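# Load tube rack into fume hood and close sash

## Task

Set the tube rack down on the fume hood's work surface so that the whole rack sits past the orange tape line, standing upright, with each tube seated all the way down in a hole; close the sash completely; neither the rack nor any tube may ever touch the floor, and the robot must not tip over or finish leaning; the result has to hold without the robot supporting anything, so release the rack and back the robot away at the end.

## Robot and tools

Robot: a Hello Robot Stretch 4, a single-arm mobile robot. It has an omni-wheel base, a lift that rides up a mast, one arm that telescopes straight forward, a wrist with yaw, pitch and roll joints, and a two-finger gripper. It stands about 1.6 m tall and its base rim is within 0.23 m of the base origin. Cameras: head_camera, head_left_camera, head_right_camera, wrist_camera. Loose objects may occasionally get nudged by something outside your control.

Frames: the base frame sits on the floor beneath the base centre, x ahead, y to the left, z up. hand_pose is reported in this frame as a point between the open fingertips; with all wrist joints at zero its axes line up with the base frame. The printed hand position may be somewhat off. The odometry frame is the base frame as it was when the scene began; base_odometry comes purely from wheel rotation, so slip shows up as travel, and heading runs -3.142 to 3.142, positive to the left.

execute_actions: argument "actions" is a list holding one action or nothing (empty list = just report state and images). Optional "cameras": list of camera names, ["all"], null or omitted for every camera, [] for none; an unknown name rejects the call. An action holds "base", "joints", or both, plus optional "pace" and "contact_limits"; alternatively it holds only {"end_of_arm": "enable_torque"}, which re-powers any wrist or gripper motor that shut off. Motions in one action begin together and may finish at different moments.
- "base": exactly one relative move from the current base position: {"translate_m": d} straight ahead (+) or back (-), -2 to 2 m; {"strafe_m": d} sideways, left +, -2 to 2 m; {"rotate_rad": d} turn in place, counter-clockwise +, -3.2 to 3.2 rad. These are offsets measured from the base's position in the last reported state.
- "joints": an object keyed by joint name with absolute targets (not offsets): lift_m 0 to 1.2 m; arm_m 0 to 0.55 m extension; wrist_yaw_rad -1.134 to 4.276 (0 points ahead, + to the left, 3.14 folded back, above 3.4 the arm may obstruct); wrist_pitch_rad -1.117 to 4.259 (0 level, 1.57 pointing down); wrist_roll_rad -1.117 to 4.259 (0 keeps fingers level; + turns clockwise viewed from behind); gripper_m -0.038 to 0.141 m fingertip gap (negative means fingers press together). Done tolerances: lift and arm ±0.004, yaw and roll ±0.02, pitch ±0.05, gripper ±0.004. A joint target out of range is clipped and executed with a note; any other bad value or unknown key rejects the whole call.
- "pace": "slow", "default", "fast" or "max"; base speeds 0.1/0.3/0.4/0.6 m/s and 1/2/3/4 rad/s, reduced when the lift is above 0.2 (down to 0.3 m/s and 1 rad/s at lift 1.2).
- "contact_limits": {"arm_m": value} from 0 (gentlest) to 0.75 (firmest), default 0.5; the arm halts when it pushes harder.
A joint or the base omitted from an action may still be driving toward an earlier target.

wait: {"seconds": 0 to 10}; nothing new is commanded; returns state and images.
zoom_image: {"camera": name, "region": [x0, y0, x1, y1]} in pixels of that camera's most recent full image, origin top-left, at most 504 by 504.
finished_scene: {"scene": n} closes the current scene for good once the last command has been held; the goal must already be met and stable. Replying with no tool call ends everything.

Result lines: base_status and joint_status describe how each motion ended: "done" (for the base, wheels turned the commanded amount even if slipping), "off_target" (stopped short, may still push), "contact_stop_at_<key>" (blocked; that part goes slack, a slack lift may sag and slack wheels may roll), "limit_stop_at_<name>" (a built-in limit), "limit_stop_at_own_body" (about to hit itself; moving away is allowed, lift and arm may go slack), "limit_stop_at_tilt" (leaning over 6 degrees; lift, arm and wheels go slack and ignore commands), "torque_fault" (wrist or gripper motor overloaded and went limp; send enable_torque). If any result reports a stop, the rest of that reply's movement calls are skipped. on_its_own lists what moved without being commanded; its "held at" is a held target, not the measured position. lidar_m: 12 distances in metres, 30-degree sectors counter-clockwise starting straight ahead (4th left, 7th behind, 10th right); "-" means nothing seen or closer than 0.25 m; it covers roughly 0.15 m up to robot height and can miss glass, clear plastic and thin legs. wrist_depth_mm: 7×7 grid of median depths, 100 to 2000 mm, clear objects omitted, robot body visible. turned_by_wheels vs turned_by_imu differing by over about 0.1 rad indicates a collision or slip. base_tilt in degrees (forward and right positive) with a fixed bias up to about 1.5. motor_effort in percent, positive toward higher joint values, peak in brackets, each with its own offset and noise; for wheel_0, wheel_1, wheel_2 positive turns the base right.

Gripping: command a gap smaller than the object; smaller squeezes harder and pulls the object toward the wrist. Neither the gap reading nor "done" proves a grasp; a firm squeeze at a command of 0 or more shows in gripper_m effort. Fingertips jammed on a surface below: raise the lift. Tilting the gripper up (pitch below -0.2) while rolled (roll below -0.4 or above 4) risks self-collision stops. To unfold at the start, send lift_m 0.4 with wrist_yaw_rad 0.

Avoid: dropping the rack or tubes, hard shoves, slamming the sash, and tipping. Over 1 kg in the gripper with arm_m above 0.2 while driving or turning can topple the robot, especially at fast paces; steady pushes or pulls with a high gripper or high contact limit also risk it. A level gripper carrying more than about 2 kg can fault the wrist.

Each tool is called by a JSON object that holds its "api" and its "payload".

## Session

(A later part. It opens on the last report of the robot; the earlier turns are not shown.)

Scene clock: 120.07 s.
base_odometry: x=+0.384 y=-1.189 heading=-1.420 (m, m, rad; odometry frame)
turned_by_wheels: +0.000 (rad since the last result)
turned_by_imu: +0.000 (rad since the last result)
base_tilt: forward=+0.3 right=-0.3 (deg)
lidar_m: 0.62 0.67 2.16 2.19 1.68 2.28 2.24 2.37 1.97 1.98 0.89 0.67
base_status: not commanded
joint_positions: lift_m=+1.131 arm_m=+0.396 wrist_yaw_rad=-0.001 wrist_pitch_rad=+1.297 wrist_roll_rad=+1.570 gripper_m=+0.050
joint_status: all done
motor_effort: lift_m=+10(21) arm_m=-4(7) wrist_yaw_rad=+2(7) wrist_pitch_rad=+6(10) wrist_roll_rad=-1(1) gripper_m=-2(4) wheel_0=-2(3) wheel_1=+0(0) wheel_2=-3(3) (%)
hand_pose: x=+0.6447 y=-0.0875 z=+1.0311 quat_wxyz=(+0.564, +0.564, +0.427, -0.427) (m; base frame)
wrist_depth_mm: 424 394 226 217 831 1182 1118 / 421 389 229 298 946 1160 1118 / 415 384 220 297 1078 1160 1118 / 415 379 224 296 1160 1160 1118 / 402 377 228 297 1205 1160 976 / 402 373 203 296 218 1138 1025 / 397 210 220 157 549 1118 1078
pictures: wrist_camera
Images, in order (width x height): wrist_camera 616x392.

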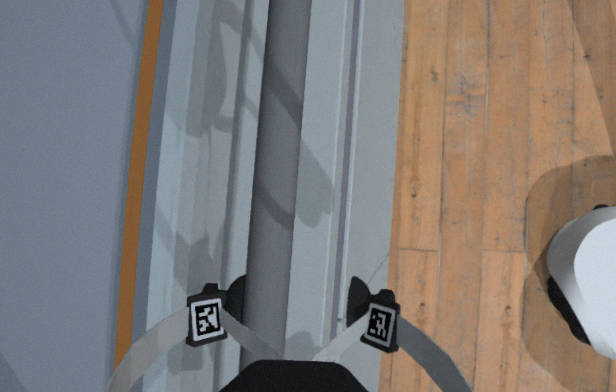

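Back finger is now behind the bar, deep. Grip and lift.

{"api": "execute_actions", "payload": {"actions": [{"joints":{"gripper_m":-0.035}}], "cameras": ["wrist_camera"]}}

{"api": "execute_actions", "payload": {"actions": [{"joints":{"lift_m":1.2},"pace":"slow"}], "cameras": ["wrist_camera"]}}

Scene clock: 121.87 s.
base_odometry: x=+0.384 y=-1.189 heading=-1.419 (m, m, rad; odometry frame)
turned_by_wheels: +0.001 (rad since the last result)
turned_by_imu: -0.013 (rad since the last result)
base_tilt: forward=+0.3 right=-0.2 (deg)
lidar_m: 0.62 0.66 2.12 2.34 1.68 2.24 2.24 2.36 1.99 1.98 0.88 0.65
base_status: not commanded
joint_positions: lift_m=+1.130 arm_m=+0.396 wrist_yaw_rad=+0.011 wrist_pitch_rad=+1.277 wrist_roll_rad=+1.571 gripper_m=-0.034
joint_status: all done
on_its_own: wrist_yaw_rad is at rest, and its effort (-31) is outside its rest range (-13 to +13); wrist_pitch_rad is at rest, and its effort (+66) is outside its rest range (-23 to +23)
motor_effort: lift_m=+22(23) arm_m=-5(4) wrist_yaw_rad=-31(31) wrist_pitch_rad=+66(72) wrist_roll_rad=-3(3) gripper_m=-38(36) wheel_0=-3(3) wheel_1=+0(0) wheel_2=+10(10) (%)
hand_pose: x=+0.6513 y=-0.0865 z=+1.0317 quat_wxyz=(+0.570, +0.566, +0.424, -0.418) (m; base frame)
wrist_depth_mm: 430 394 211 205 580 1160 1098 / 424 389 209 293 640 1160 1118 / 421 387 213 200 715 1138 1118 / 415 382 217 203 820 1138 1078 / 413 377 220 289 946 1118 1078 / 407 375 196 193 1160 1160 1042 / 407 164 198 186 177 1118 1078
pictures: wrist_camera
Images, in order (width x height): wrist_camera 616x392.

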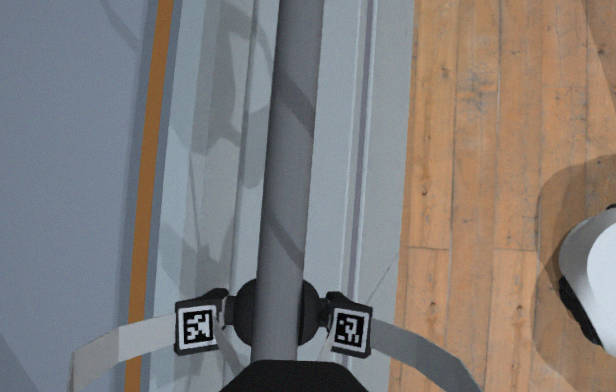

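Scene clock: 123.27 s.
base_odometry: x=+0.384 y=-1.189 heading=-1.420 (m, m, rad; odometry frame)
turned_by_wheels: +0.000 (rad since the last result)
turned_by_imu: +0.007 (rad since the last result)
base_tilt: forward=+0.2 right=-0.4 (deg)
lidar_m: 0.61 0.66 2.15 2.31 1.68 2.29 2.24 2.37 1.99 1.96 0.88 0.65
base_status: not commanded
joint_positions: lift_m=+1.162 arm_m=+0.396 wrist_yaw_rad=+0.008 wrist_pitch_rad=+1.276 wrist_roll_rad=+1.571 gripper_m=-0.034
joint_status: lift_m contact_stop (moved +0.032 of +0.070)
on_its_own: lift_m is slack since a contact_stop (your +1.200 is given up); wrist_yaw_rad is at rest, and its effort (-22) is outside its rest range (-13 to +13); wrist_pitch_rad is at rest, and its effort (+66) is outside its rest range (-23 to +23)
motor_effort: lift_m=+17(34) arm_m=-5(5) wrist_yaw_rad=-22(31) wrist_pitch_rad=+66(78) wrist_roll_rad=-3(3) gripper_m=-30(43) wheel_0=-2(3) wheel_1=-1(1) wheel_2=+9(16) (%)
hand_pose: x=+0.6512 y=-0.0868 z=+1.0637 quat_wxyz=(+0.570, +0.566, +0.423, -0.419) (m; base frame)
wrist_depth_mm: 484 442 208 204 549 1229 1160 / 473 439 209 330 603 1205 1118 / 473 433 213 199 668 1229 1118 / 466 430 219 202 759 1160 1118 / 462 427 210 322 866 1205 1098 / 455 418 193 192 1008 1160 1098 / 449 183 191 186 176 1138 1098
pictures: wrist_camera
Images, in order (width x height): wrist_camera 616x392.

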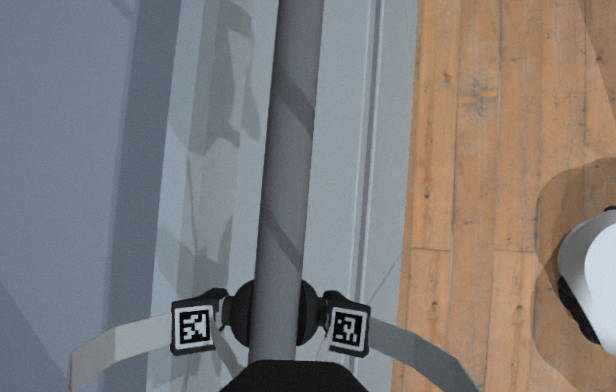

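{"api": "execute_actions", "payload": {"actions": [{"joints":{"lift_m":1.2,"wrist_pitch_rad":1.27}}], "cameras": []}}

Scene clock: 124.60 s.
base_odometry: x=+0.384 y=-1.189 heading=-1.420 (m, m, rad; odometry frame)
turned_by_wheels: +0.000 (rad since the last result)
turned_by_imu: +0.001 (rad since the last result)
base_tilt: forward=+0.3 right=-0.2 (deg)
lidar_m: 0.62 0.65 2.17 2.32 1.67 2.28 2.25 2.38 1.99 1.99 0.89 0.65
base_status: not commanded
joint_positions: lift_m=+1.180 arm_m=+0.396 wrist_yaw_rad=+0.005 wrist_pitch_rad=+1.239 wrist_roll_rad=+1.571 gripper_m=-0.034
joint_status: lift_m contact_stop (moved +0.019 of +0.038); the others done
on_its_own: lift_m is slack since a contact_stop (your +1.200 is given up); wrist_yaw_rad is at rest, and its effort (-14) is outside its rest range (-13 to +13); wrist_pitch_rad is at rest, and its effort (+30) is outside its rest range (-23 to +23)
motor_effort: lift_m=+18(32) arm_m=-4(5) wrist_yaw_rad=-14(25) wrist_pitch_rad=+30(61) wrist_roll_rad=-3(3) gripper_m=-33(44) wheel_0=-2(2) wheel_1=-2(1) wheel_2=+6(12) (%)
hand_pose: x=+0.6611 y=-0.0869 z=+1.0856 quat_wxyz=(+0.577, +0.575, +0.412, -0.409) (m; base frame)
wrist_depth_mm: 521 473 211 205 430 1229 1138 / 521 469 211 347 455 1205 1138 / 517 466 209 200 488 1205 1138 / 508 459 207 202 530 1229 1118 / 500 462 209 342 591 1182 1098 / 500 449 196 196 469 1205 1098 / 488 154 201 191 178 1160 1060
pictures: none
No camera images: the call's "cameras" was empty. Leave "cameras" out to get every camera's image.

{"api": "execute_actions", "payload": {"actions": [{"joints":{"lift_m":1.2}}], "cameras": []}}

Scene clock: 125.70 s.
base_odometry: x=+0.384 y=-1.189 heading=-1.420 (m, m, rad; odometry frame)
turned_by_wheels: +0.000 (rad since the last result)
turned_by_imu: -0.001 (rad since the last result)
base_tilt: forward=+0.1 right=-0.3 (deg)
lidar_m: 0.61 0.66 2.15 2.30 1.69 2.26 2.26 2.38 1.98 1.98 0.87 0.66
base_status: not commanded
joint_positions: lift_m=+1.200 arm_m=+0.396 wrist_yaw_rad=+0.005 wrist_pitch_rad=+1.240 wrist_roll_rad=+1.571 gripper_m=-0.034
joint_status: all done
on_its_own: wrist_pitch_rad is at rest, and its effort (+30) is outside its rest range (-23 to +23)
motor_effort: lift_m=+23(33) arm_m=-5(5) wrist_yaw_rad=-13(20) wrist_pitch_rad=+30(34) wrist_roll_rad=-2(3) gripper_m=-30(42) wheel_0=-1(2) wheel_1=-1(1) wheel_2=+5(7) (%)
hand_pose: x=+0.6610 y=-0.0870 z=+1.1050 quat_wxyz=(+0.577, +0.575, +0.412, -0.409) (m; base frame)
wrist_depth_mm: 559 504 211 373 449 1229 1160 / 544 500 210 204 455 1205 1160 / 549 492 208 200 488 1205 1160 / 539 492 207 206 530 1229 1138 / 530 484 210 199 574 1205 1138 / 521 477 194 194 462 1182 1118 / 521 155 200 191 178 1160 1118
pictures: none
No camera images: the call's "cameras" was empty. Leave "cameras" out to get every camera's image.

{"api": "execute_actions", "payload": {"actions": [{"joints":{"gripper_m":0.06}}], "cameras": []}}

{"api": "execute_actions", "payload": {"actions": [{"joints":{"arm_m":0.05}}], "cameras": []}}

{"api": "execute_actions", "payload": {"actions": [{"joints":{"lift_m":0.66,"wrist_roll_rad":0.0,"wrist_pitch_rad":-0.9,"gripper_m":0.0}}], "cameras": []}}

{"api": "execute_actions", "payload": {"actions": [{"joints":{"arm_m":0.31},"pace":"slow","contact_limits":{"arm_m":0.15}}]}}

Scene clock: 127.60 s.
base_odometry: x=+0.384 y=-1.189 heading=-1.420 (m, m, rad; odometry frame)
turned_by_wheels: +0.000 (rad since the last result)
turned_by_imu: -0.001 (rad since the last result)
base_tilt: forward=+0.2 right=-0.3 (deg)
lidar_m: 0.63 0.66 2.17 2.33 1.67 2.25 2.25 2.38 1.99 1.96 0.87 0.64
base_status: not commanded
joint_positions: lift_m=+1.200 arm_m=+0.396 wrist_yaw_rad=-0.001 wrist_pitch_rad=+1.249 wrist_roll_rad=+1.570 gripper_m=+0.060
joint_status: all done
motor_effort: lift_m=+16(23) arm_m=-5(5) wrist_yaw_rad=+4(13) wrist_pitch_rad=+2(30) wrist_roll_rad=+0(3) gripper_m=+0(31) wheel_0=-1(1) wheel_1=-1(1) wheel_2=+4(5) (%)
hand_pose: x=+0.6579 y=-0.0875 z=+1.1046 quat_wxyz=(+0.574, +0.574, +0.413, -0.414) (m; base frame)
wrist_depth_mm: 554 508 216 379 469 1255 1160 / 554 504 217 206 500 1255 1138 / 554 496 215 207 539 1255 1182 / 539 492 213 368 574 1229 1138 / 535 488 214 203 634 1205 1138 / 525 480 192 204 213 1205 1118 / 521 207 208 150 402 1160 1118
pictures: none
No camera images: the call's "cameras" was empty. Leave "cameras" out to get every camera's image.

Scene clock: 131.97 s.
torque_fault: wrist_pitch_rad switched itself off since the last result.
base_odometry: x=+0.356 y=-1.335 heading=-1.345 (m, m, rad; odometry frame)
turned_by_wheels: +0.075 (rad since the last result)
turned_by_imu: +0.050 (rad since the last result)
base_tilt: forward=+0.2 right=-0.4 (deg)
lidar_m: 0.47 0.50 2.03 2.37 1.73 2.40 2.40 2.58 2.00 2.39 0.63 0.48
base_status: not commanded
joint_positions: lift_m=+1.191 arm_m=+0.174 wrist_yaw_rad=-0.002 wrist_pitch_rad=+1.057 wrist_roll_rad=+1.570 gripper_m=+0.060
joint_status: arm_m limit_stop_at_tilt (moved -0.222 of -0.346)
on_its_own: the wheels are slack since a limit_stop_at_tilt; lift_m is slack since a limit_stop_at_tilt (your +1.200 is given up); arm_m is slack since a limit_stop_at_tilt (your +0.050 is given up); wrist_pitch_rad is off since a torque_fault, until you send "end_of_arm": "enable_torque" (your +1.270 is given up)
motor_effort: lift_m=+18(23) arm_m=+0(23) wrist_yaw_rad=+7(84) wrist_pitch_rad=-2(98) wrist_roll_rad=+1(25) gripper_m=-1(20) wheel_0=+0(18) wheel_1=+0(1) wheel_2=+0(29) (%)
hand_pose: x=+0.4866 y=-0.0878 z=+1.1180 quat_wxyz=(+0.611, +0.611, +0.356, -0.357) (m; base frame)
wrist_depth_mm: 707 634 233 214 379 854 1118 / 699 621 231 394 379 931 1118 / 699 609 232 212 379 1042 1118 / 699 603 231 384 382 1138 1078 / 691 585 229 382 377 1138 1098 / 691 591 194 384 213 1118 1078 / 683 389 223 147 362 1138 1078
pictures: none
No camera images: the call's "cameras" was empty. Leave "cameras" out to get every camera's image.

not run: a stop came earlier in this reply.

not run: a stop came earlier in this reply.

{"api": "execute_actions", "payload": {"actions": [{"end_of_arm":"enable_torque"}]}}

Scene clock: 132.50 s.
base_odometry: x=+0.356 y=-1.335 heading=-1.345 (m, m, rad; odometry frame)
turned_by_wheels: +0.000 (rad since the last result)
turned_by_imu: +0.000 (rad since the last result)
base_tilt: forward=+0.1 right=-0.3 (deg)
lidar_m: 0.46 0.50 2.03 2.37 1.74 2.39 2.42 2.57 2.01 2.39 0.64 0.48
base_status: not commanded
joint_positions: lift_m=+1.191 arm_m=+0.174 wrist_yaw_rad=-0.002 wrist_pitch_rad=+1.058 wrist_roll_rad=+1.570 gripper_m=+0.060
joint_status: not commanded
end_of_arm: enable_torque: each motor that was off is on again
on_its_own: wrist_pitch_rad is held at +1.057, not at your +1.270, since a torque_fault; the wheels are slack since a limit_stop_at_tilt; lift_m is slack since a limit_stop_at_tilt (your +1.200 is given up); arm_m is slack since a limit_stop_at_tilt (your +0.050 is given up)
motor_effort: lift_m=+18(18) arm_m=+0(0) wrist_yaw_rad=+8(8) wrist_pitch_rad=-1(2) wrist_roll_rad=+1(1) gripper_m=-1(0) wheel_0=+1(0) wheel_1=+0(0) wheel_2=+0(0) (%)
hand_pose: x=+0.4864 y=-0.0878 z=+1.1180 quat_wxyz=(+0.610, +0.611, +0.356, -0.357) (m; base frame)
wrist_depth_mm: 707 634 233 214 379 866 1118 / 691 621 233 394 382 946 1118 / 699 609 233 213 377 1025 1098 / 699 597 230 382 379 1160 1078 / 683 591 228 384 377 1138 1098 / 691 585 193 384 213 1118 1078 / 691 389 222 147 362 1118 1078
pictures: head_camera, head_left_camera, head_right_camera, wrist_camera
Images, in order (width x height): head_camera 420x560, head_left_camera 420x672, head_right_camera 420x672, wrist_camera 616x392.

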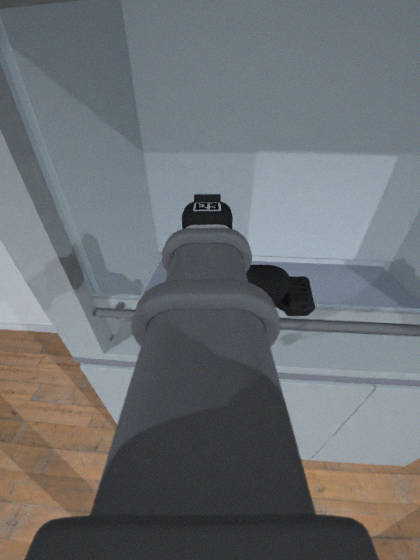

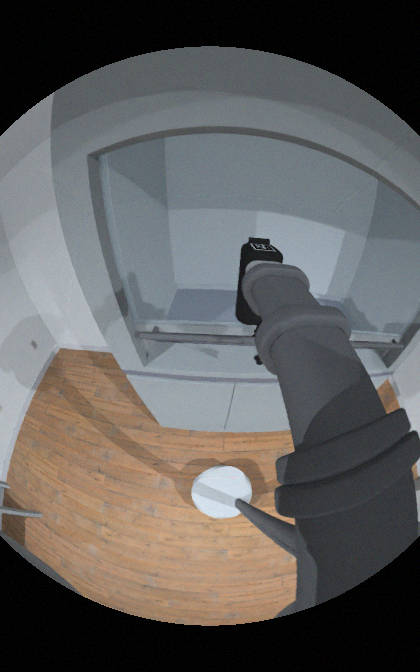

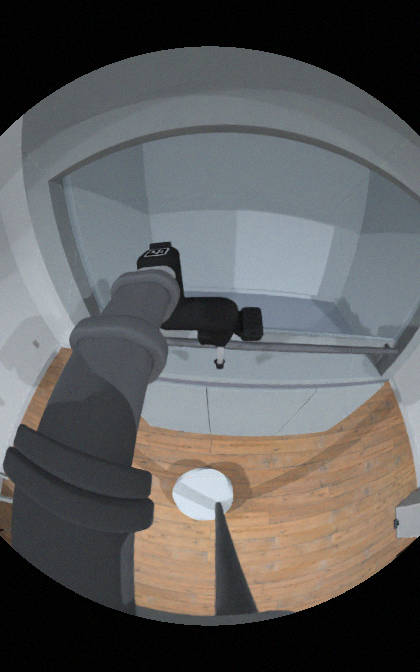

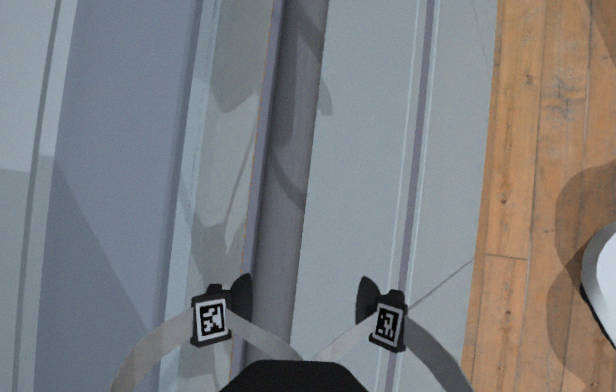

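{"api": "execute_actions", "payload": {"actions": [{"joints":{"wrist_pitch_rad":0.75,"arm_m":0.12,"lift_m":1.2},"pace":"slow","contact_limits":{"arm_m":0.15}}], "cameras": ["wrist_camera","head_right_camera"]}}

Scene clock: 134.60 s.
base_odometry: x=+0.355 y=-1.329 heading=-1.355 (m, m, rad; odometry frame)
turned_by_wheels: -0.011 (rad since the last result)
turned_by_imu: -0.011 (rad since the last result)
base_tilt: forward=+0.2 right=-0.3 (deg)
lidar_m: 0.47 0.51 2.02 2.36 1.77 2.38 2.41 2.59 2.01 2.39 0.64 0.49
base_status: not commanded
joint_positions: lift_m=+1.200 arm_m=+0.121 wrist_yaw_rad=+0.000 wrist_pitch_rad=+0.752 wrist_roll_rad=+1.570 gripper_m=+0.060
joint_status: all done
on_its_own: the wheels are slack since a limit_stop_at_tilt
motor_effort: lift_m=+22(27) arm_m=-7(13) wrist_yaw_rad=+2(15) wrist_pitch_rad=-7(96) wrist_roll_rad=-1(4) gripper_m=-2(10) wheel_0=+0(0) wheel_1=+0(0) wheel_2=+0(0) (%)
contact_limits: arm_m 0.15
hand_pose: x=+0.5028 y=-0.0875 z=+1.1808 quat_wxyz=(+0.658, +0.658, +0.260, -0.260) (m; base frame)
wrist_depth_mm: 647 741 809 287 413 387 525 / 654 750 809 290 413 392 535 / 661 759 809 286 418 389 554 / 668 759 768 283 415 384 569 / 668 778 759 282 415 389 597 / 676 778 210 278 213 384 627 / 683 741 723 154 324 394 661
pictures: head_right_camera, wrist_camera
Images, in order (width x height): head_right_camera 420x672, wrist_camera 616x392.

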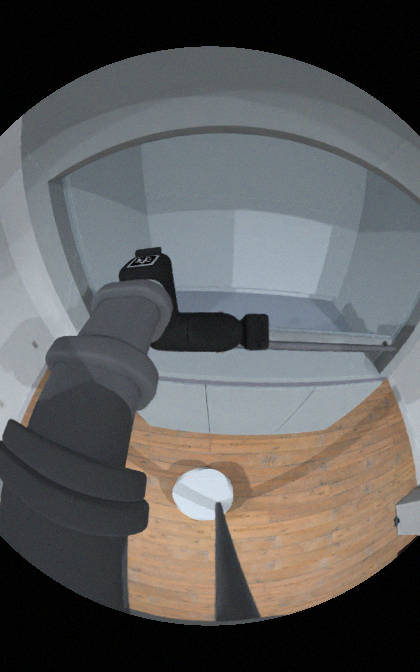

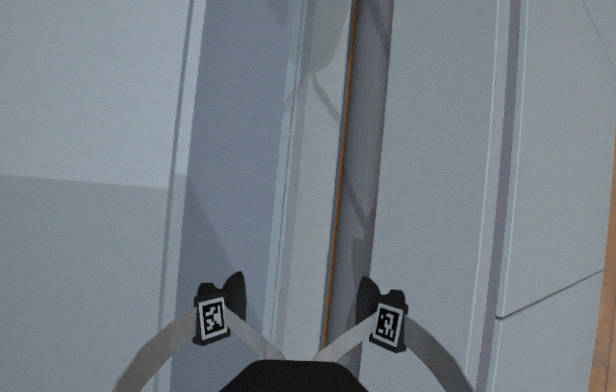

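{"api": "execute_actions", "payload": {"actions": [{"base":{"translate_m":-0.15},"joints":{"arm_m":0.0},"pace":"slow"}], "cameras": []}}

{"api": "execute_actions", "payload": {"actions": [{"base":{"rotate_rad":-0.04},"joints":{"lift_m":0.66,"wrist_roll_rad":0.0,"wrist_pitch_rad":-0.9,"gripper_m":0.0}}]}}

Scene clock: 137.60 s.
base_odometry: x=+0.323 y=-1.182 heading=-1.356 (m, m, rad; odometry frame)
turned_by_wheels: +0.000 (rad since the last result)
turned_by_imu: -0.001 (rad since the last result)
base_tilt: forward=+0.2 right=-0.3 (deg)
lidar_m: 0.62 0.67 2.25 2.07 1.72 2.27 2.25 2.42 1.95 2.14 0.83 0.64
base_status: done
joint_positions: lift_m=+1.200 arm_m=+0.001 wrist_yaw_rad=+0.000 wrist_pitch_rad=+0.752 wrist_roll_rad=+1.570 gripper_m=+0.060
joint_status: all done
motor_effort: lift_m=+22(22) arm_m=-7(7) wrist_yaw_rad=+1(1) wrist_pitch_rad=-7(8) wrist_roll_rad=-1(2) gripper_m=-3(4) wheel_0=-5(6) wheel_1=-5(9) wheel_2=+5(10) (%)
hand_pose: x=+0.3829 y=-0.0875 z=+1.1808 quat_wxyz=(+0.658, +0.658, +0.260, -0.260) (m; base frame)
wrist_depth_mm: 866 960 741 591 707 960 1160 / 891 960 741 597 707 1008 1182 / 878 960 741 597 723 1008 1160 / 891 976 750 591 741 1025 1138 / 891 946 741 597 750 1060 1118 / 904 976 211 591 213 1078 1118 / 917 707 699 155 699 1098 1078
pictures: none
No camera images: the call's "cameras" was empty. Leave "cameras" out to get every camera's image.

Scene clock: 140.70 s.
base_odometry: x=+0.323 y=-1.182 heading=-1.395 (m, m, rad; odometry frame)
turned_by_wheels: -0.039 (rad since the last result)
turned_by_imu: -0.040 (rad since the last result)
base_tilt: forward=+0.3 right=-0.2 (deg)
lidar_m: 0.62 0.66 2.14 2.33 1.71 2.31 2.25 2.38 1.95 1.96 0.86 0.63
base_status: done
joint_positions: lift_m=+0.660 arm_m=+0.001 wrist_yaw_rad=+0.000 wrist_pitch_rad=-0.898 wrist_roll_rad=+0.000 gripper_m=+0.000
joint_status: all done
motor_effort: lift_m=+14(20) arm_m=-7(7) wrist_yaw_rad=+1(2) wrist_pitch_rad=-7(13) wrist_roll_rad=-1(7) gripper_m=-7(6) wheel_0=+5(4) wheel_1=+5(7) wheel_2=+5(7) (%)
hand_pose: x=+0.3519 y=-0.0874 z=+1.0642 quat_wxyz=(+0.901, +0.000, -0.434, +0.000) (m; base frame)
wrist_depth_mm: 1464 1464 1430 1464 1397 1430 1430 / 1576 1537 1308 1366 1499 1464 1464 / 1618 976 1008 1008 1025 1042 1078 / 788 1025 1537 1576 1499 1499 1078 / 691 1025 1618 1661 1618 1576 1182 / 699 1008 1336 204 1397 1366 1160 / 699 878 1118 174 176 1205 1138
pictures: head_camera, head_left_camera, head_right_camera, wrist_camera
Images, in order (width x height): head_camera 420x560, head_left_camera 420x672, head_right_camera 420x672, wrist_camera 616x392.

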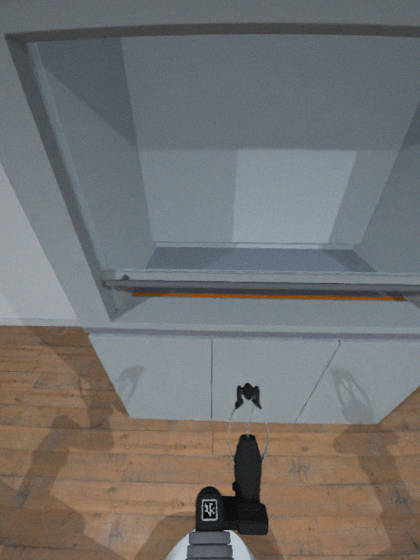

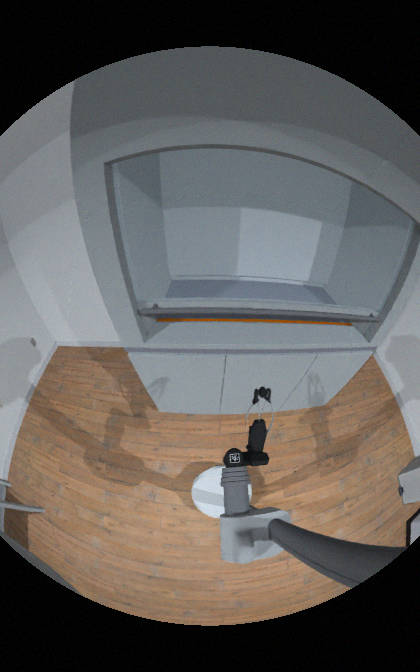

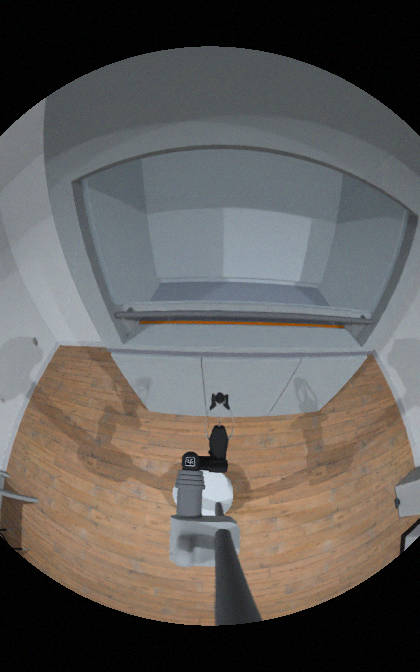

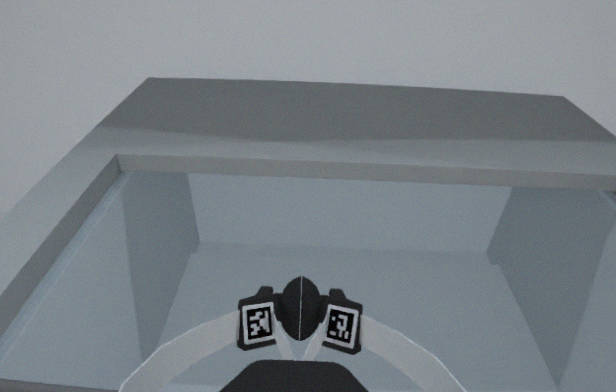

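{"api": "execute_actions", "payload": {"actions": [{"joints":{"arm_m":0.32},"pace":"slow","contact_limits":{"arm_m":0.12}}], "cameras": ["head_right_camera","wrist_camera"]}}

Scene clock: 145.40 s.
base_odometry: x=+0.323 y=-1.182 heading=-1.395 (m, m, rad; odometry frame)
turned_by_wheels: +0.000 (rad since the last result)
turned_by_imu: -0.001 (rad since the last result)
base_tilt: forward=+0.3 right=-0.3 (deg)
lidar_m: 0.62 0.66 2.16 2.33 1.71 2.31 2.26 2.37 1.95 1.97 0.87 0.65
base_status: not commanded
joint_positions: lift_m=+0.660 arm_m=+0.319 wrist_yaw_rad=+0.000 wrist_pitch_rad=-0.898 wrist_roll_rad=+0.000 gripper_m=+0.000
joint_status: all done
motor_effort: lift_m=+14(14) arm_m=+7(10) wrist_yaw_rad=+0(1) wrist_pitch_rad=-6(6) wrist_roll_rad=-1(2) gripper_m=-7(7) wheel_0=+5(5) wheel_1=+5(5) wheel_2=+5(5) (%)
contact_limits: arm_m 0.12
hand_pose: x=+0.6693 y=-0.0874 z=+1.0642 quat_wxyz=(+0.901, +0.000, -0.434, +0.000) (m; base frame)
wrist_depth_mm: 691 759 759 759 768 750 768 / 661 931 1281 1205 1205 1205 1182 / 654 960 1397 1397 1397 1366 1205 / 270 271 266 270 1464 1430 1138 / 296 294 296 298 291 294 294 / 691 946 298 204 946 946 946 / 691 809 820 173 175 866 878
pictures: head_right_camera, wrist_camera
Images, in order (width x height): head_right_camera 420x672, wrist_camera 616x392.

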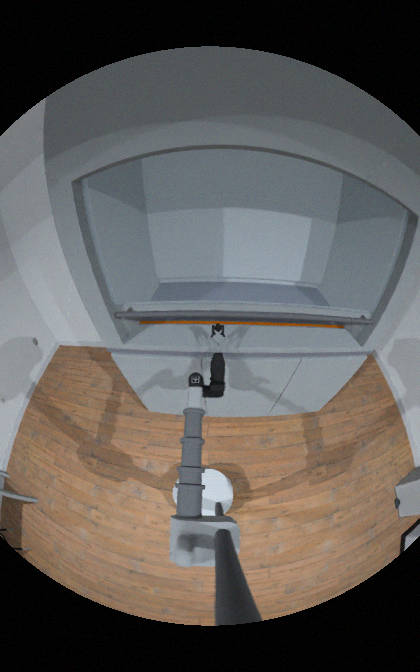

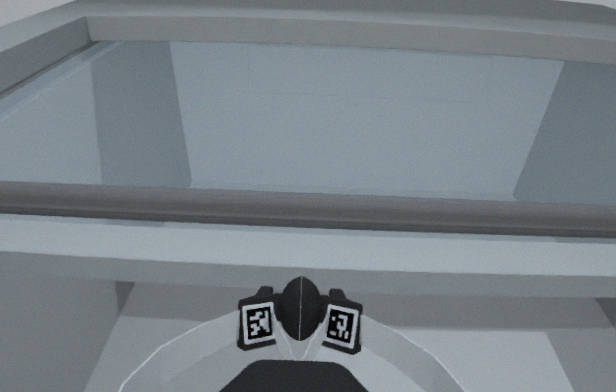

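{"api": "execute_actions", "payload": {"actions": [{"joints":{"arm_m":0.355},"pace":"slow","contact_limits":{"arm_m":0.12}}], "cameras": []}}

{"api": "execute_actions", "payload": {"actions": [{"joints":{"lift_m":0.76},"pace":"slow"}], "cameras": ["head_right_camera","wrist_camera"]}}

Scene clock: 147.27 s.
base_odometry: x=+0.323 y=-1.182 heading=-1.395 (m, m, rad; odometry frame)
turned_by_wheels: +0.000 (rad since the last result)
turned_by_imu: +0.000 (rad since the last result)
base_tilt: forward=+0.2 right=-0.3 (deg)
lidar_m: 0.63 0.66 2.14 2.34 1.70 2.31 2.26 2.38 1.96 1.94 0.85 0.64
base_status: not commanded
joint_positions: lift_m=+0.660 arm_m=+0.354 wrist_yaw_rad=+0.000 wrist_pitch_rad=-0.898 wrist_roll_rad=+0.000 gripper_m=+0.000
joint_status: all done
motor_effort: lift_m=+14(14) arm_m=+7(9) wrist_yaw_rad=+1(2) wrist_pitch_rad=-7(7) wrist_roll_rad=-1(1) gripper_m=-6(7) wheel_0=+5(5) wheel_1=+5(5) wheel_2=+5(5) (%)
contact_limits: arm_m 0.12
hand_pose: x=+0.7043 y=-0.0874 z=+1.0642 quat_wxyz=(+0.901, +0.000, -0.434, +0.000) (m; base frame)
wrist_depth_mm: 661 866 1160 1118 741 741 732 / 668 946 1281 1229 1229 1229 1182 / 585 842 1336 1366 1366 1336 1138 / 277 281 282 276 279 282 249 / 603 809 277 273 272 270 273 / 691 891 904 204 917 946 960 / 683 798 788 174 176 831 820
pictures: none
No camera images: the call's "cameras" was empty. Leave "cameras" out to get every camera's image.

Scene clock: 148.70 s.
base_odometry: x=+0.323 y=-1.182 heading=-1.395 (m, m, rad; odometry frame)
turned_by_wheels: +0.000 (rad since the last result)
turned_by_imu: -0.001 (rad since the last result)
base_tilt: forward=+0.2 right=-0.3 (deg)
lidar_m: 0.61 0.66 2.17 2.33 1.70 2.31 2.26 2.37 1.96 1.97 0.86 0.65
base_status: not commanded
joint_positions: lift_m=+0.724 arm_m=+0.354 wrist_yaw_rad=+0.000 wrist_pitch_rad=-0.898 wrist_roll_rad=+0.000 gripper_m=+0.000
joint_status: lift_m contact_stop (moved +0.064 of +0.100)
on_its_own: lift_m is slack since a contact_stop (your +0.760 is given up)
motor_effort: lift_m=+18(33) arm_m=+8(7) wrist_yaw_rad=+2(17) wrist_pitch_rad=-8(38) wrist_roll_rad=-1(1) gripper_m=-6(7) wheel_0=+5(5) wheel_1=+5(5) wheel_2=-1(5) (%)
hand_pose: x=+0.7044 y=-0.0875 z=+1.1278 quat_wxyz=(+0.901, +0.000, -0.434, +0.000) (m; base frame)
wrist_depth_mm: 668 723 683 683 691 683 683 / 654 960 1205 1182 1160 1160 1138 / 654 960 1308 1281 1308 1281 1205 / 211 213 212 211 213 214 1060 / 238 242 246 247 242 243 245 / 654 866 235 204 236 242 891 / 683 798 778 174 176 831 831
pictures: head_right_camera, wrist_camera
Images, in order (width x height): head_right_camera 420x672, wrist_camera 616x392.

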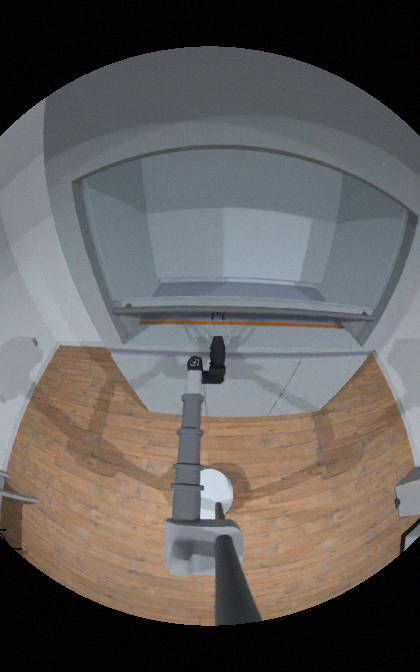

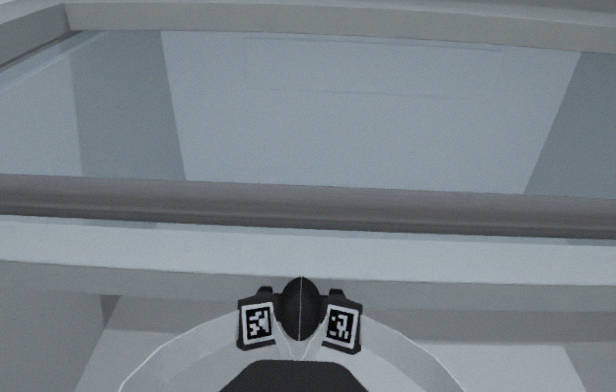

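{"api": "execute_actions", "payload": {"actions": [{"joints":{"lift_m":0.86}}], "cameras": []}}

Scene clock: 149.83 s.
base_odometry: x=+0.323 y=-1.182 heading=-1.395 (m, m, rad; odometry frame)
turned_by_wheels: +0.000 (rad since the last result)
turned_by_imu: +0.000 (rad since the last result)
base_tilt: forward=+0.2 right=-0.3 (deg)
lidar_m: 0.62 0.67 2.14 2.33 1.70 2.31 2.25 2.38 1.96 1.95 0.86 0.62
base_status: not commanded
joint_positions: lift_m=+0.746 arm_m=+0.354 wrist_yaw_rad=+0.000 wrist_pitch_rad=-0.898 wrist_roll_rad=+0.000 gripper_m=+0.000
joint_status: lift_m contact_stop (moved +0.022 of +0.136)
on_its_own: lift_m is slack since a contact_stop (your +0.860 is given up)
motor_effort: lift_m=+18(34) arm_m=+7(7) wrist_yaw_rad=+1(17) wrist_pitch_rad=-8(38) wrist_roll_rad=-1(0) gripper_m=-5(6) wheel_0=+5(5) wheel_1=+5(5) wheel_2=-1(1) (%)
hand_pose: x=+0.7044 y=-0.0875 z=+1.1497 quat_wxyz=(+0.901, +0.000, -0.434, +0.000) (m; base frame)
wrist_depth_mm: 661 723 668 668 676 654 661 / 654 960 1182 1138 1160 1138 1138 / 647 991 1308 1308 1281 1255 1229 / 211 213 212 210 212 213 1098 / 238 242 246 248 242 243 245 / 647 854 236 203 237 242 878 / 691 798 768 174 176 820 842
pictures: none
No camera images: the call's "cameras" was empty. Leave "cameras" out to get every camera's image.

{"api": "execute_actions", "payload": {"actions": [{"joints":{"lift_m":0.86},"pace":"fast"}], "cameras": []}}

Scene clock: 150.90 s.
base_odometry: x=+0.323 y=-1.182 heading=-1.395 (m, m, rad; odometry frame)
turned_by_wheels: +0.000 (rad since the last result)
turned_by_imu: +0.000 (rad since the last result)
base_tilt: forward=+0.3 right=-0.2 (deg)
lidar_m: 0.62 0.65 2.15 2.32 1.69 2.31 2.25 2.38 1.95 1.95 0.88 0.64
base_status: not commanded
joint_positions: lift_m=+0.772 arm_m=+0.354 wrist_yaw_rad=+0.000 wrist_pitch_rad=-0.898 wrist_roll_rad=+0.000 gripper_m=+0.000
joint_status: lift_m contact_stop (moved +0.026 of +0.114)
on_its_own: lift_m is slack since a contact_stop (your +0.860 is given up)
motor_effort: lift_m=+18(39) arm_m=+7(8) wrist_yaw_rad=+3(18) wrist_pitch_rad=-7(45) wrist_roll_rad=-1(1) gripper_m=-6(6) wheel_0=+5(5) wheel_1=+5(5) wheel_2=-2(2) (%)
hand_pose: x=+0.7043 y=-0.0875 z=+1.1759 quat_wxyz=(+0.901, +0.000, -0.434, +0.000) (m; base frame)
wrist_depth_mm: 634 715 647 647 647 640 634 / 654 931 1138 1138 1138 1118 1118 / 654 960 1255 1255 1255 1229 1160 / 216 215 215 215 214 214 1098 / 241 244 246 247 250 244 245 / 647 878 242 204 243 891 891 / 676 788 778 174 176 831 831
pictures: none
No camera images: the call's "cameras" was empty. Leave "cameras" out to get every camera's image.

{"api": "execute_actions", "payload": {"actions": [{"joints":{"lift_m":0.88},"pace":"fast"}], "cameras": []}}

Scene clock: 151.97 s.
base_odometry: x=+0.323 y=-1.182 heading=-1.395 (m, m, rad; odometry frame)
turned_by_wheels: +0.000 (rad since the last result)
turned_by_imu: +0.000 (rad since the last result)
base_tilt: forward=+0.2 right=-0.3 (deg)
lidar_m: 0.61 0.66 2.14 2.32 1.70 2.30 2.25 2.38 1.96 1.97 0.87 0.65
base_status: not commanded
joint_positions: lift_m=+0.804 arm_m=+0.354 wrist_yaw_rad=+0.000 wrist_pitch_rad=-0.898 wrist_roll_rad=+0.000 gripper_m=+0.000
joint_status: lift_m contact_stop (moved +0.032 of +0.108)
on_its_own: lift_m is slack since a contact_stop (your +0.880 is given up)
motor_effort: lift_m=+18(38) arm_m=+7(7) wrist_yaw_rad=+2(21) wrist_pitch_rad=-6(49) wrist_roll_rad=-1(0) gripper_m=-8(7) wheel_0=+5(5) wheel_1=+5(5) wheel_2=-2(2) (%)
hand_pose: x=+0.7043 y=-0.0875 z=+1.2081 quat_wxyz=(+0.901, +0.000, -0.434, +0.000) (m; base frame)
wrist_depth_mm: 615 621 627 621 615 615 609 / 647 946 1098 1078 1098 1042 1098 / 654 976 1229 1229 1205 1182 1138 / 219 217 217 218 216 216 1078 / 245 243 247 249 250 252 246 / 683 866 244 204 247 878 878 / 676 788 788 173 175 831 842
pictures: none
No camera images: the call's "cameras" was empty. Leave "cameras" out to get every camera's image.

Two more.

{"api": "execute_actions", "payload": {"actions": [{"joints":{"lift_m":0.9},"pace":"fast"}], "cameras": []}}

Scene clock: 153.03 s.
base_odometry: x=+0.323 y=-1.182 heading=-1.395 (m, m, rad; odometry frame)
turned_by_wheels: +0.000 (rad since the last result)
turned_by_imu: +0.000 (rad since the last result)
base_tilt: forward=+0.2 right=-0.4 (deg)
lidar_m: 0.61 0.66 2.16 2.33 1.70 2.29 2.26 2.39 1.96 1.95 0.86 0.64
base_status: not commanded
joint_positions: lift_m=+0.836 arm_m=+0.354 wrist_yaw_rad=+0.000 wrist_pitch_rad=-0.898 wrist_roll_rad=+0.000 gripper_m=+0.000
joint_status: lift_m contact_stop (moved +0.032 of +0.096)
on_its_own: lift_m is slack since a contact_stop (your +0.900 is given up)
motor_effort: lift_m=+18(37) arm_m=+7(7) wrist_yaw_rad=+3(20) wrist_pitch_rad=-7(46) wrist_roll_rad=-1(1) gripper_m=-6(6) wheel_0=+5(5) wheel_1=+5(5) wheel_2=-3(3) (%)
hand_pose: x=+0.7043 y=-0.0875 z=+1.2403 quat_wxyz=(+0.901, +0.000, -0.434, +0.000) (m; base frame)
wrist_depth_mm: 585 585 591 591 591 585 597 / 647 946 1078 1060 1042 1042 1042 / 647 976 1205 1205 1182 1182 1160 / 215 213 216 214 213 215 1118 / 241 242 246 248 249 245 247 / 647 866 242 202 242 891 904 / 691 798 788 174 176 831 831
pictures: none
No camera images: the call's "cameras" was empty. Leave "cameras" out to get every camera's image.

{"api": "execute_actions", "payload": {"actions": [{"joints":{"lift_m":0.81}}], "cameras": []}}

{"api": "execute_actions", "payload": {"actions": [{"joints":{"arm_m":0.0}}], "cameras": []}}

{"api": "execute_actions", "payload": {"actions": [{"base":{"translate_m":-0.95},"joints":{"lift_m":0.95,"wrist_pitch_rad":0.3,"gripper_m":0.14}}], "cameras": []}}

{"api": "execute_actions", "payload": {"actions": [{"base":{"strafe_m":0.95}}], "cameras": []}}

{"api": "execute_actions", "payload": {"actions": [{"base":{"rotate_rad":1.73}}], "cameras": ["head_camera","wrist_camera"]}}

Scene clock: 154.43 s.
base_odometry: x=+0.323 y=-1.182 heading=-1.395 (m, m, rad; odometry frame)
turned_by_wheels: +0.000 (rad since the last result)
turned_by_imu: +0.000 (rad since the last result)
base_tilt: forward=+0.1 right=-0.3 (deg)
lidar_m: 0.62 0.66 2.15 2.33 1.68 2.30 2.24 2.39 1.96 1.95 0.87 0.64
base_status: not commanded
joint_positions: lift_m=+0.810 arm_m=+0.354 wrist_yaw_rad=+0.000 wrist_pitch_rad=-0.898 wrist_roll_rad=+0.000 gripper_m=+0.000
joint_status: all done
motor_effort: lift_m=+14(15) arm_m=+7(8) wrist_yaw_rad=+3(3) wrist_pitch_rad=-6(6) wrist_roll_rad=-1(1) gripper_m=-5(6) wheel_0=+6(5) wheel_1=+5(5) wheel_2=-2(3) (%)
hand_pose: x=+0.7043 y=-0.0875 z=+1.2142 quat_wxyz=(+0.901, +0.000, -0.434, +0.000) (m; base frame)
wrist_depth_mm: 609 609 615 609 603 609 609 / 661 946 1118 1078 1060 1060 1078 / 580 891 1205 1182 1160 1229 1160 / 266 270 272 239 236 236 238 / 264 263 264 264 263 260 263 / 683 878 917 203 931 960 946 / 683 788 778 174 175 842 831
pictures: none
No camera images: the call's "cameras" was empty. Leave "cameras" out to get every camera's image.

Scene clock: 156.60 s.
base_odometry: x=+0.323 y=-1.182 heading=-1.395 (m, m, rad; odometry frame)
turned_by_wheels: +0.000 (rad since the last result)
turned_by_imu: -0.001 (rad since the last result)
base_tilt: forward=+0.1 right=-0.2 (deg)
lidar_m: 0.62 0.66 2.15 2.33 1.71 2.31 2.26 2.38 1.97 1.97 0.85 0.64
base_status: not commanded
joint_positions: lift_m=+0.810 arm_m=+0.001 wrist_yaw_rad=+0.000 wrist_pitch_rad=-0.899 wrist_roll_rad=+0.000 gripper_m=+0.000
joint_status: all done
motor_effort: lift_m=+14(14) arm_m=-7(6) wrist_yaw_rad=+1(3) wrist_pitch_rad=-5(6) wrist_roll_rad=+0(1) gripper_m=-8(7) wheel_0=+5(6) wheel_1=+5(5) wheel_2=-3(3) (%)
hand_pose: x=+0.3518 y=-0.0874 z=+1.2143 quat_wxyz=(+0.901, +0.000, -0.434, +0.000) (m; base frame)
wrist_depth_mm: 1308 1308 1281 1281 1308 1281 1255 / 1464 1366 1366 1430 1336 1397 1430 / 1537 976 991 1008 1008 1025 1078 / 788 831 842 842 831 820 842 / 691 1025 1499 1499 1537 1464 1160 / 699 1042 1366 204 1366 1366 1138 / 699 866 1138 173 176 1229 1138
pictures: none
No camera images: the call's "cameras" was empty. Leave "cameras" out to get every camera's image.

Scene clock: 161.27 s.
base_odometry: x=+0.158 y=-0.247 heading=-1.396 (m, m, rad; odometry frame)
turned_by_wheels: +0.000 (rad since the last result)
turned_by_imu: +0.002 (rad since the last result)
base_tilt: forward=+0.1 right=-0.3 (deg)
lidar_m: 1.58 1.66 2.47 1.58 1.68 1.35 1.29 1.34 1.94 1.88 2.48 1.62
base_status: done
joint_positions: lift_m=+0.950 arm_m=+0.001 wrist_yaw_rad=+0.000 wrist_pitch_rad=+0.302 wrist_roll_rad=+0.000 gripper_m=+0.140
joint_status: all done
motor_effort: lift_m=+21(21) arm_m=-7(7) wrist_yaw_rad=+2(1) wrist_pitch_rad=-7(8) wrist_roll_rad=+0(0) gripper_m=+2(5) wheel_0=-3(11) wheel_1=-3(10) wheel_2=+2(12) (%)
hand_pose: x=+0.4476 y=-0.0874 z=+1.0422 quat_wxyz=(+0.989, +0.000, +0.150, +0.000) (m; base frame)
wrist_depth_mm: - - 1808 1921 1863 1756 1229 / - - 1756 1921 1983 1661 1255 / - - 1576 1983 1983 1576 - / - - 1430 1397 1397 1397 - / - - 1464 1430 1430 1397 - / - 206 1537 1499 1464 1464 - / 1661 1576 1576 150 1576 1537 1808
pictures: none
No camera images: the call's "cameras" was empty. Leave "cameras" out to get every camera's image.

Scene clock: 165.77 s.
base_odometry: x=+1.093 y=-0.081 heading=-1.396 (m, m, rad; odometry frame)
turned_by_wheels: +0.000 (rad since the last result)
turned_by_imu: -0.003 (rad since the last result)
base_tilt: forward=+0.2 right=-0.3 (deg)
lidar_m: 1.77 2.01 0.67 0.64 0.68 0.93 1.25 1.33 1.86 2.87 2.20 1.67
base_status: done
joint_positions: lift_m=+0.950 arm_m=+0.001 wrist_yaw_rad=+0.000 wrist_pitch_rad=+0.302 wrist_roll_rad=+0.000 gripper_m=+0.140
joint_status: not commanded
motor_effort: lift_m=+21(21) arm_m=-7(7) wrist_yaw_rad=+0(2) wrist_pitch_rad=-8(7) wrist_roll_rad=+0(0) gripper_m=+0(0) wheel_0=-3(12) wheel_1=+4(12) wheel_2=+0(1) (%)
hand_pose: x=+0.4476 y=-0.0874 z=+1.0422 quat_wxyz=(+0.989, +0.000, +0.150, +0.000) (m; base frame)
wrist_depth_mm: - - - - 1618 1863 1808 / - - - - 1537 1983 1921 / - - - - 1576 1983 1983 / - - - - 1499 1430 1397 / - - - - 1499 1464 1464 / - 206 - - 1537 1499 1499 / 1618 1661 1708 150 1618 1576 1661
pictures: none
No camera images: the call's "cameras" was empty. Leave "cameras" out to get every camera's image.

Scene clock: 168.03 s.
base_odometry: x=+1.093 y=-0.081 heading=+0.333 (m, m, rad; odometry frame)
turned_by_wheels: +1.729 (rad since the last result)
turned_by_imu: +1.744 (rad since the last result)
base_tilt: forward=+0.2 right=-0.4 (deg)
lidar_m: 0.64 0.72 1.15 1.25 1.44 2.27 2.85 1.97 1.69 2.48 1.74 0.64
base_status: done
joint_positions: lift_m=+0.950 arm_m=+0.001 wrist_yaw_rad=+0.000 wrist_pitch_rad=+0.302 wrist_roll_rad=+0.000 gripper_m=+0.140
joint_status: not commanded
motor_effort: lift_m=+20(21) arm_m=-7(7) wrist_yaw_rad=+1(0) wrist_pitch_rad=-7(7) wrist_roll_rad=+0(1) gripper_m=+0(0) wheel_0=-5(10) wheel_1=-3(11) wheel_2=-4(9) (%)
hand_pose: x=+0.4476 y=-0.0874 z=+1.0422 quat_wxyz=(+0.989, +0.000, +0.150, +0.000) (m; base frame)
wrist_depth_mm: 1255 1229 1160 1118 1060 946 991 / 1281 1281 1205 1182 1160 1078 1060 / 1366 1366 1281 1205 1182 1138 1098 / 831 866 931 798 1008 1138 1118 / 559 580 591 574 640 661 1138 / 759 207 473 484 466 427 480 / 866 866 1430 150 496 466 433
pictures: head_camera, wrist_camera
Images, in order (width x height): head_camera 420x560, wrist_camera 616x392.

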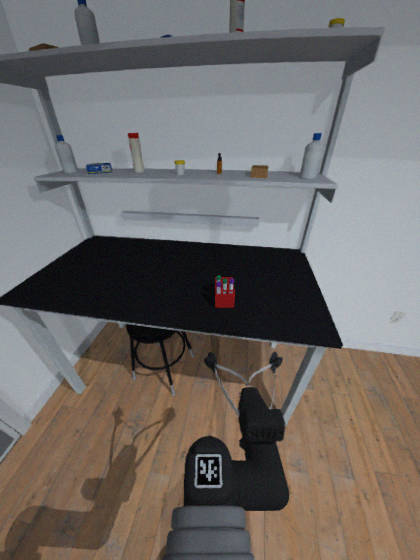

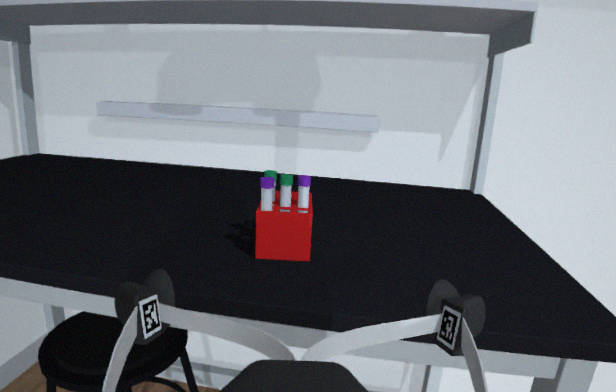

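{"api": "execute_actions", "payload": {"actions": [{"base":{"strafe_m":0.022},"joints":{"arm_m":0.17,"lift_m":0.88},"pace":"slow"}], "cameras": []}}

{"api": "execute_actions", "payload": {"actions": [{"joints":{"arm_m":0.33,"lift_m":0.862},"pace":"slow","contact_limits":{"arm_m":0.2}}], "cameras": ["wrist_camera"]}}

Scene clock: 171.20 s.
base_odometry: x=+1.086 y=-0.061 heading=+0.333 (m, m, rad; odometry frame)
turned_by_wheels: +0.000 (rad since the last result)
turned_by_imu: -0.001 (rad since the last result)
base_tilt: forward=+0.2 right=-0.1 (deg)
lidar_m: 0.63 0.72 1.12 1.24 1.41 2.26 2.84 1.99 1.70 2.49 1.75 0.65
base_status: done
joint_positions: lift_m=+0.880 arm_m=+0.169 wrist_yaw_rad=+0.000 wrist_pitch_rad=+0.302 wrist_roll_rad=+0.000 gripper_m=+0.140
joint_status: all done
motor_effort: lift_m=+13(21) arm_m=+7(8) wrist_yaw_rad=+1(2) wrist_pitch_rad=-8(7) wrist_roll_rad=+0(0) gripper_m=+3(0) wheel_0=-3(9) wheel_1=+4(8) wheel_2=+0(1) (%)
hand_pose: x=+0.6151 y=-0.0874 z=+0.9728 quat_wxyz=(+0.989, +0.000, +0.150, +0.000) (m; base frame)
wrist_depth_mm: 1138 1060 1042 976 960 917 854 / 1138 1098 1042 1008 960 931 917 / 1182 1138 1098 1042 1025 976 946 / 597 621 654 389 723 768 960 / 397 410 430 399 455 469 480 / 317 206 317 325 330 303 342 / 699 357 294 150 272 263 277
pictures: none
No camera images: the call's "cameras" was empty. Leave "cameras" out to get every camera's image.

Scene clock: 174.07 s.
base_odometry: x=+1.086 y=-0.061 heading=+0.333 (m, m, rad; odometry frame)
turned_by_wheels: +0.000 (rad since the last result)
turned_by_imu: -0.001 (rad since the last result)
base_tilt: forward=+0.3 right=-0.3 (deg)
lidar_m: 0.66 0.71 1.12 1.23 1.40 2.26 2.84 2.00 1.71 2.50 1.78 0.65
base_status: not commanded
joint_positions: lift_m=+0.862 arm_m=+0.329 wrist_yaw_rad=+0.000 wrist_pitch_rad=+0.302 wrist_roll_rad=+0.000 gripper_m=+0.140
joint_status: all done
motor_effort: lift_m=+13(12) arm_m=+8(9) wrist_yaw_rad=+2(2) wrist_pitch_rad=-7(7) wrist_roll_rad=+0(0) gripper_m=+1(1) wheel_0=-3(4) wheel_1=+4(4) wheel_2=+0(0) (%)
contact_limits: arm_m 0.2
hand_pose: x=+0.7751 y=-0.0874 z=+0.9548 quat_wxyz=(+0.989, +0.000, +0.150, +0.000) (m; base frame)
wrist_depth_mm: 946 891 866 831 809 778 750 / 991 931 866 854 820 798 768 / 1008 960 931 878 854 820 788 / 530 559 521 254 640 668 707 / 353 366 332 230 402 415 427 / 267 206 237 238 281 271 304 / 216 217 224 150 231 233 242
pictures: wrist_camera
Images, in order (width x height): wrist_camera 616x392.

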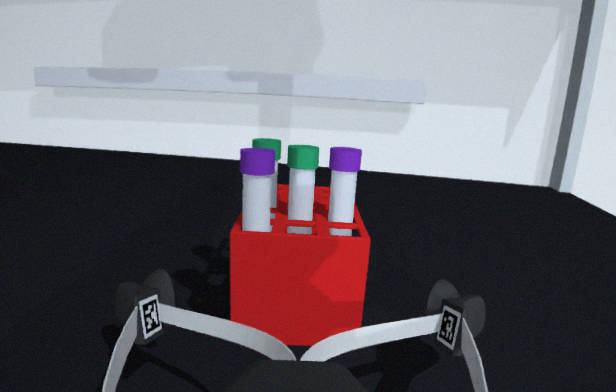

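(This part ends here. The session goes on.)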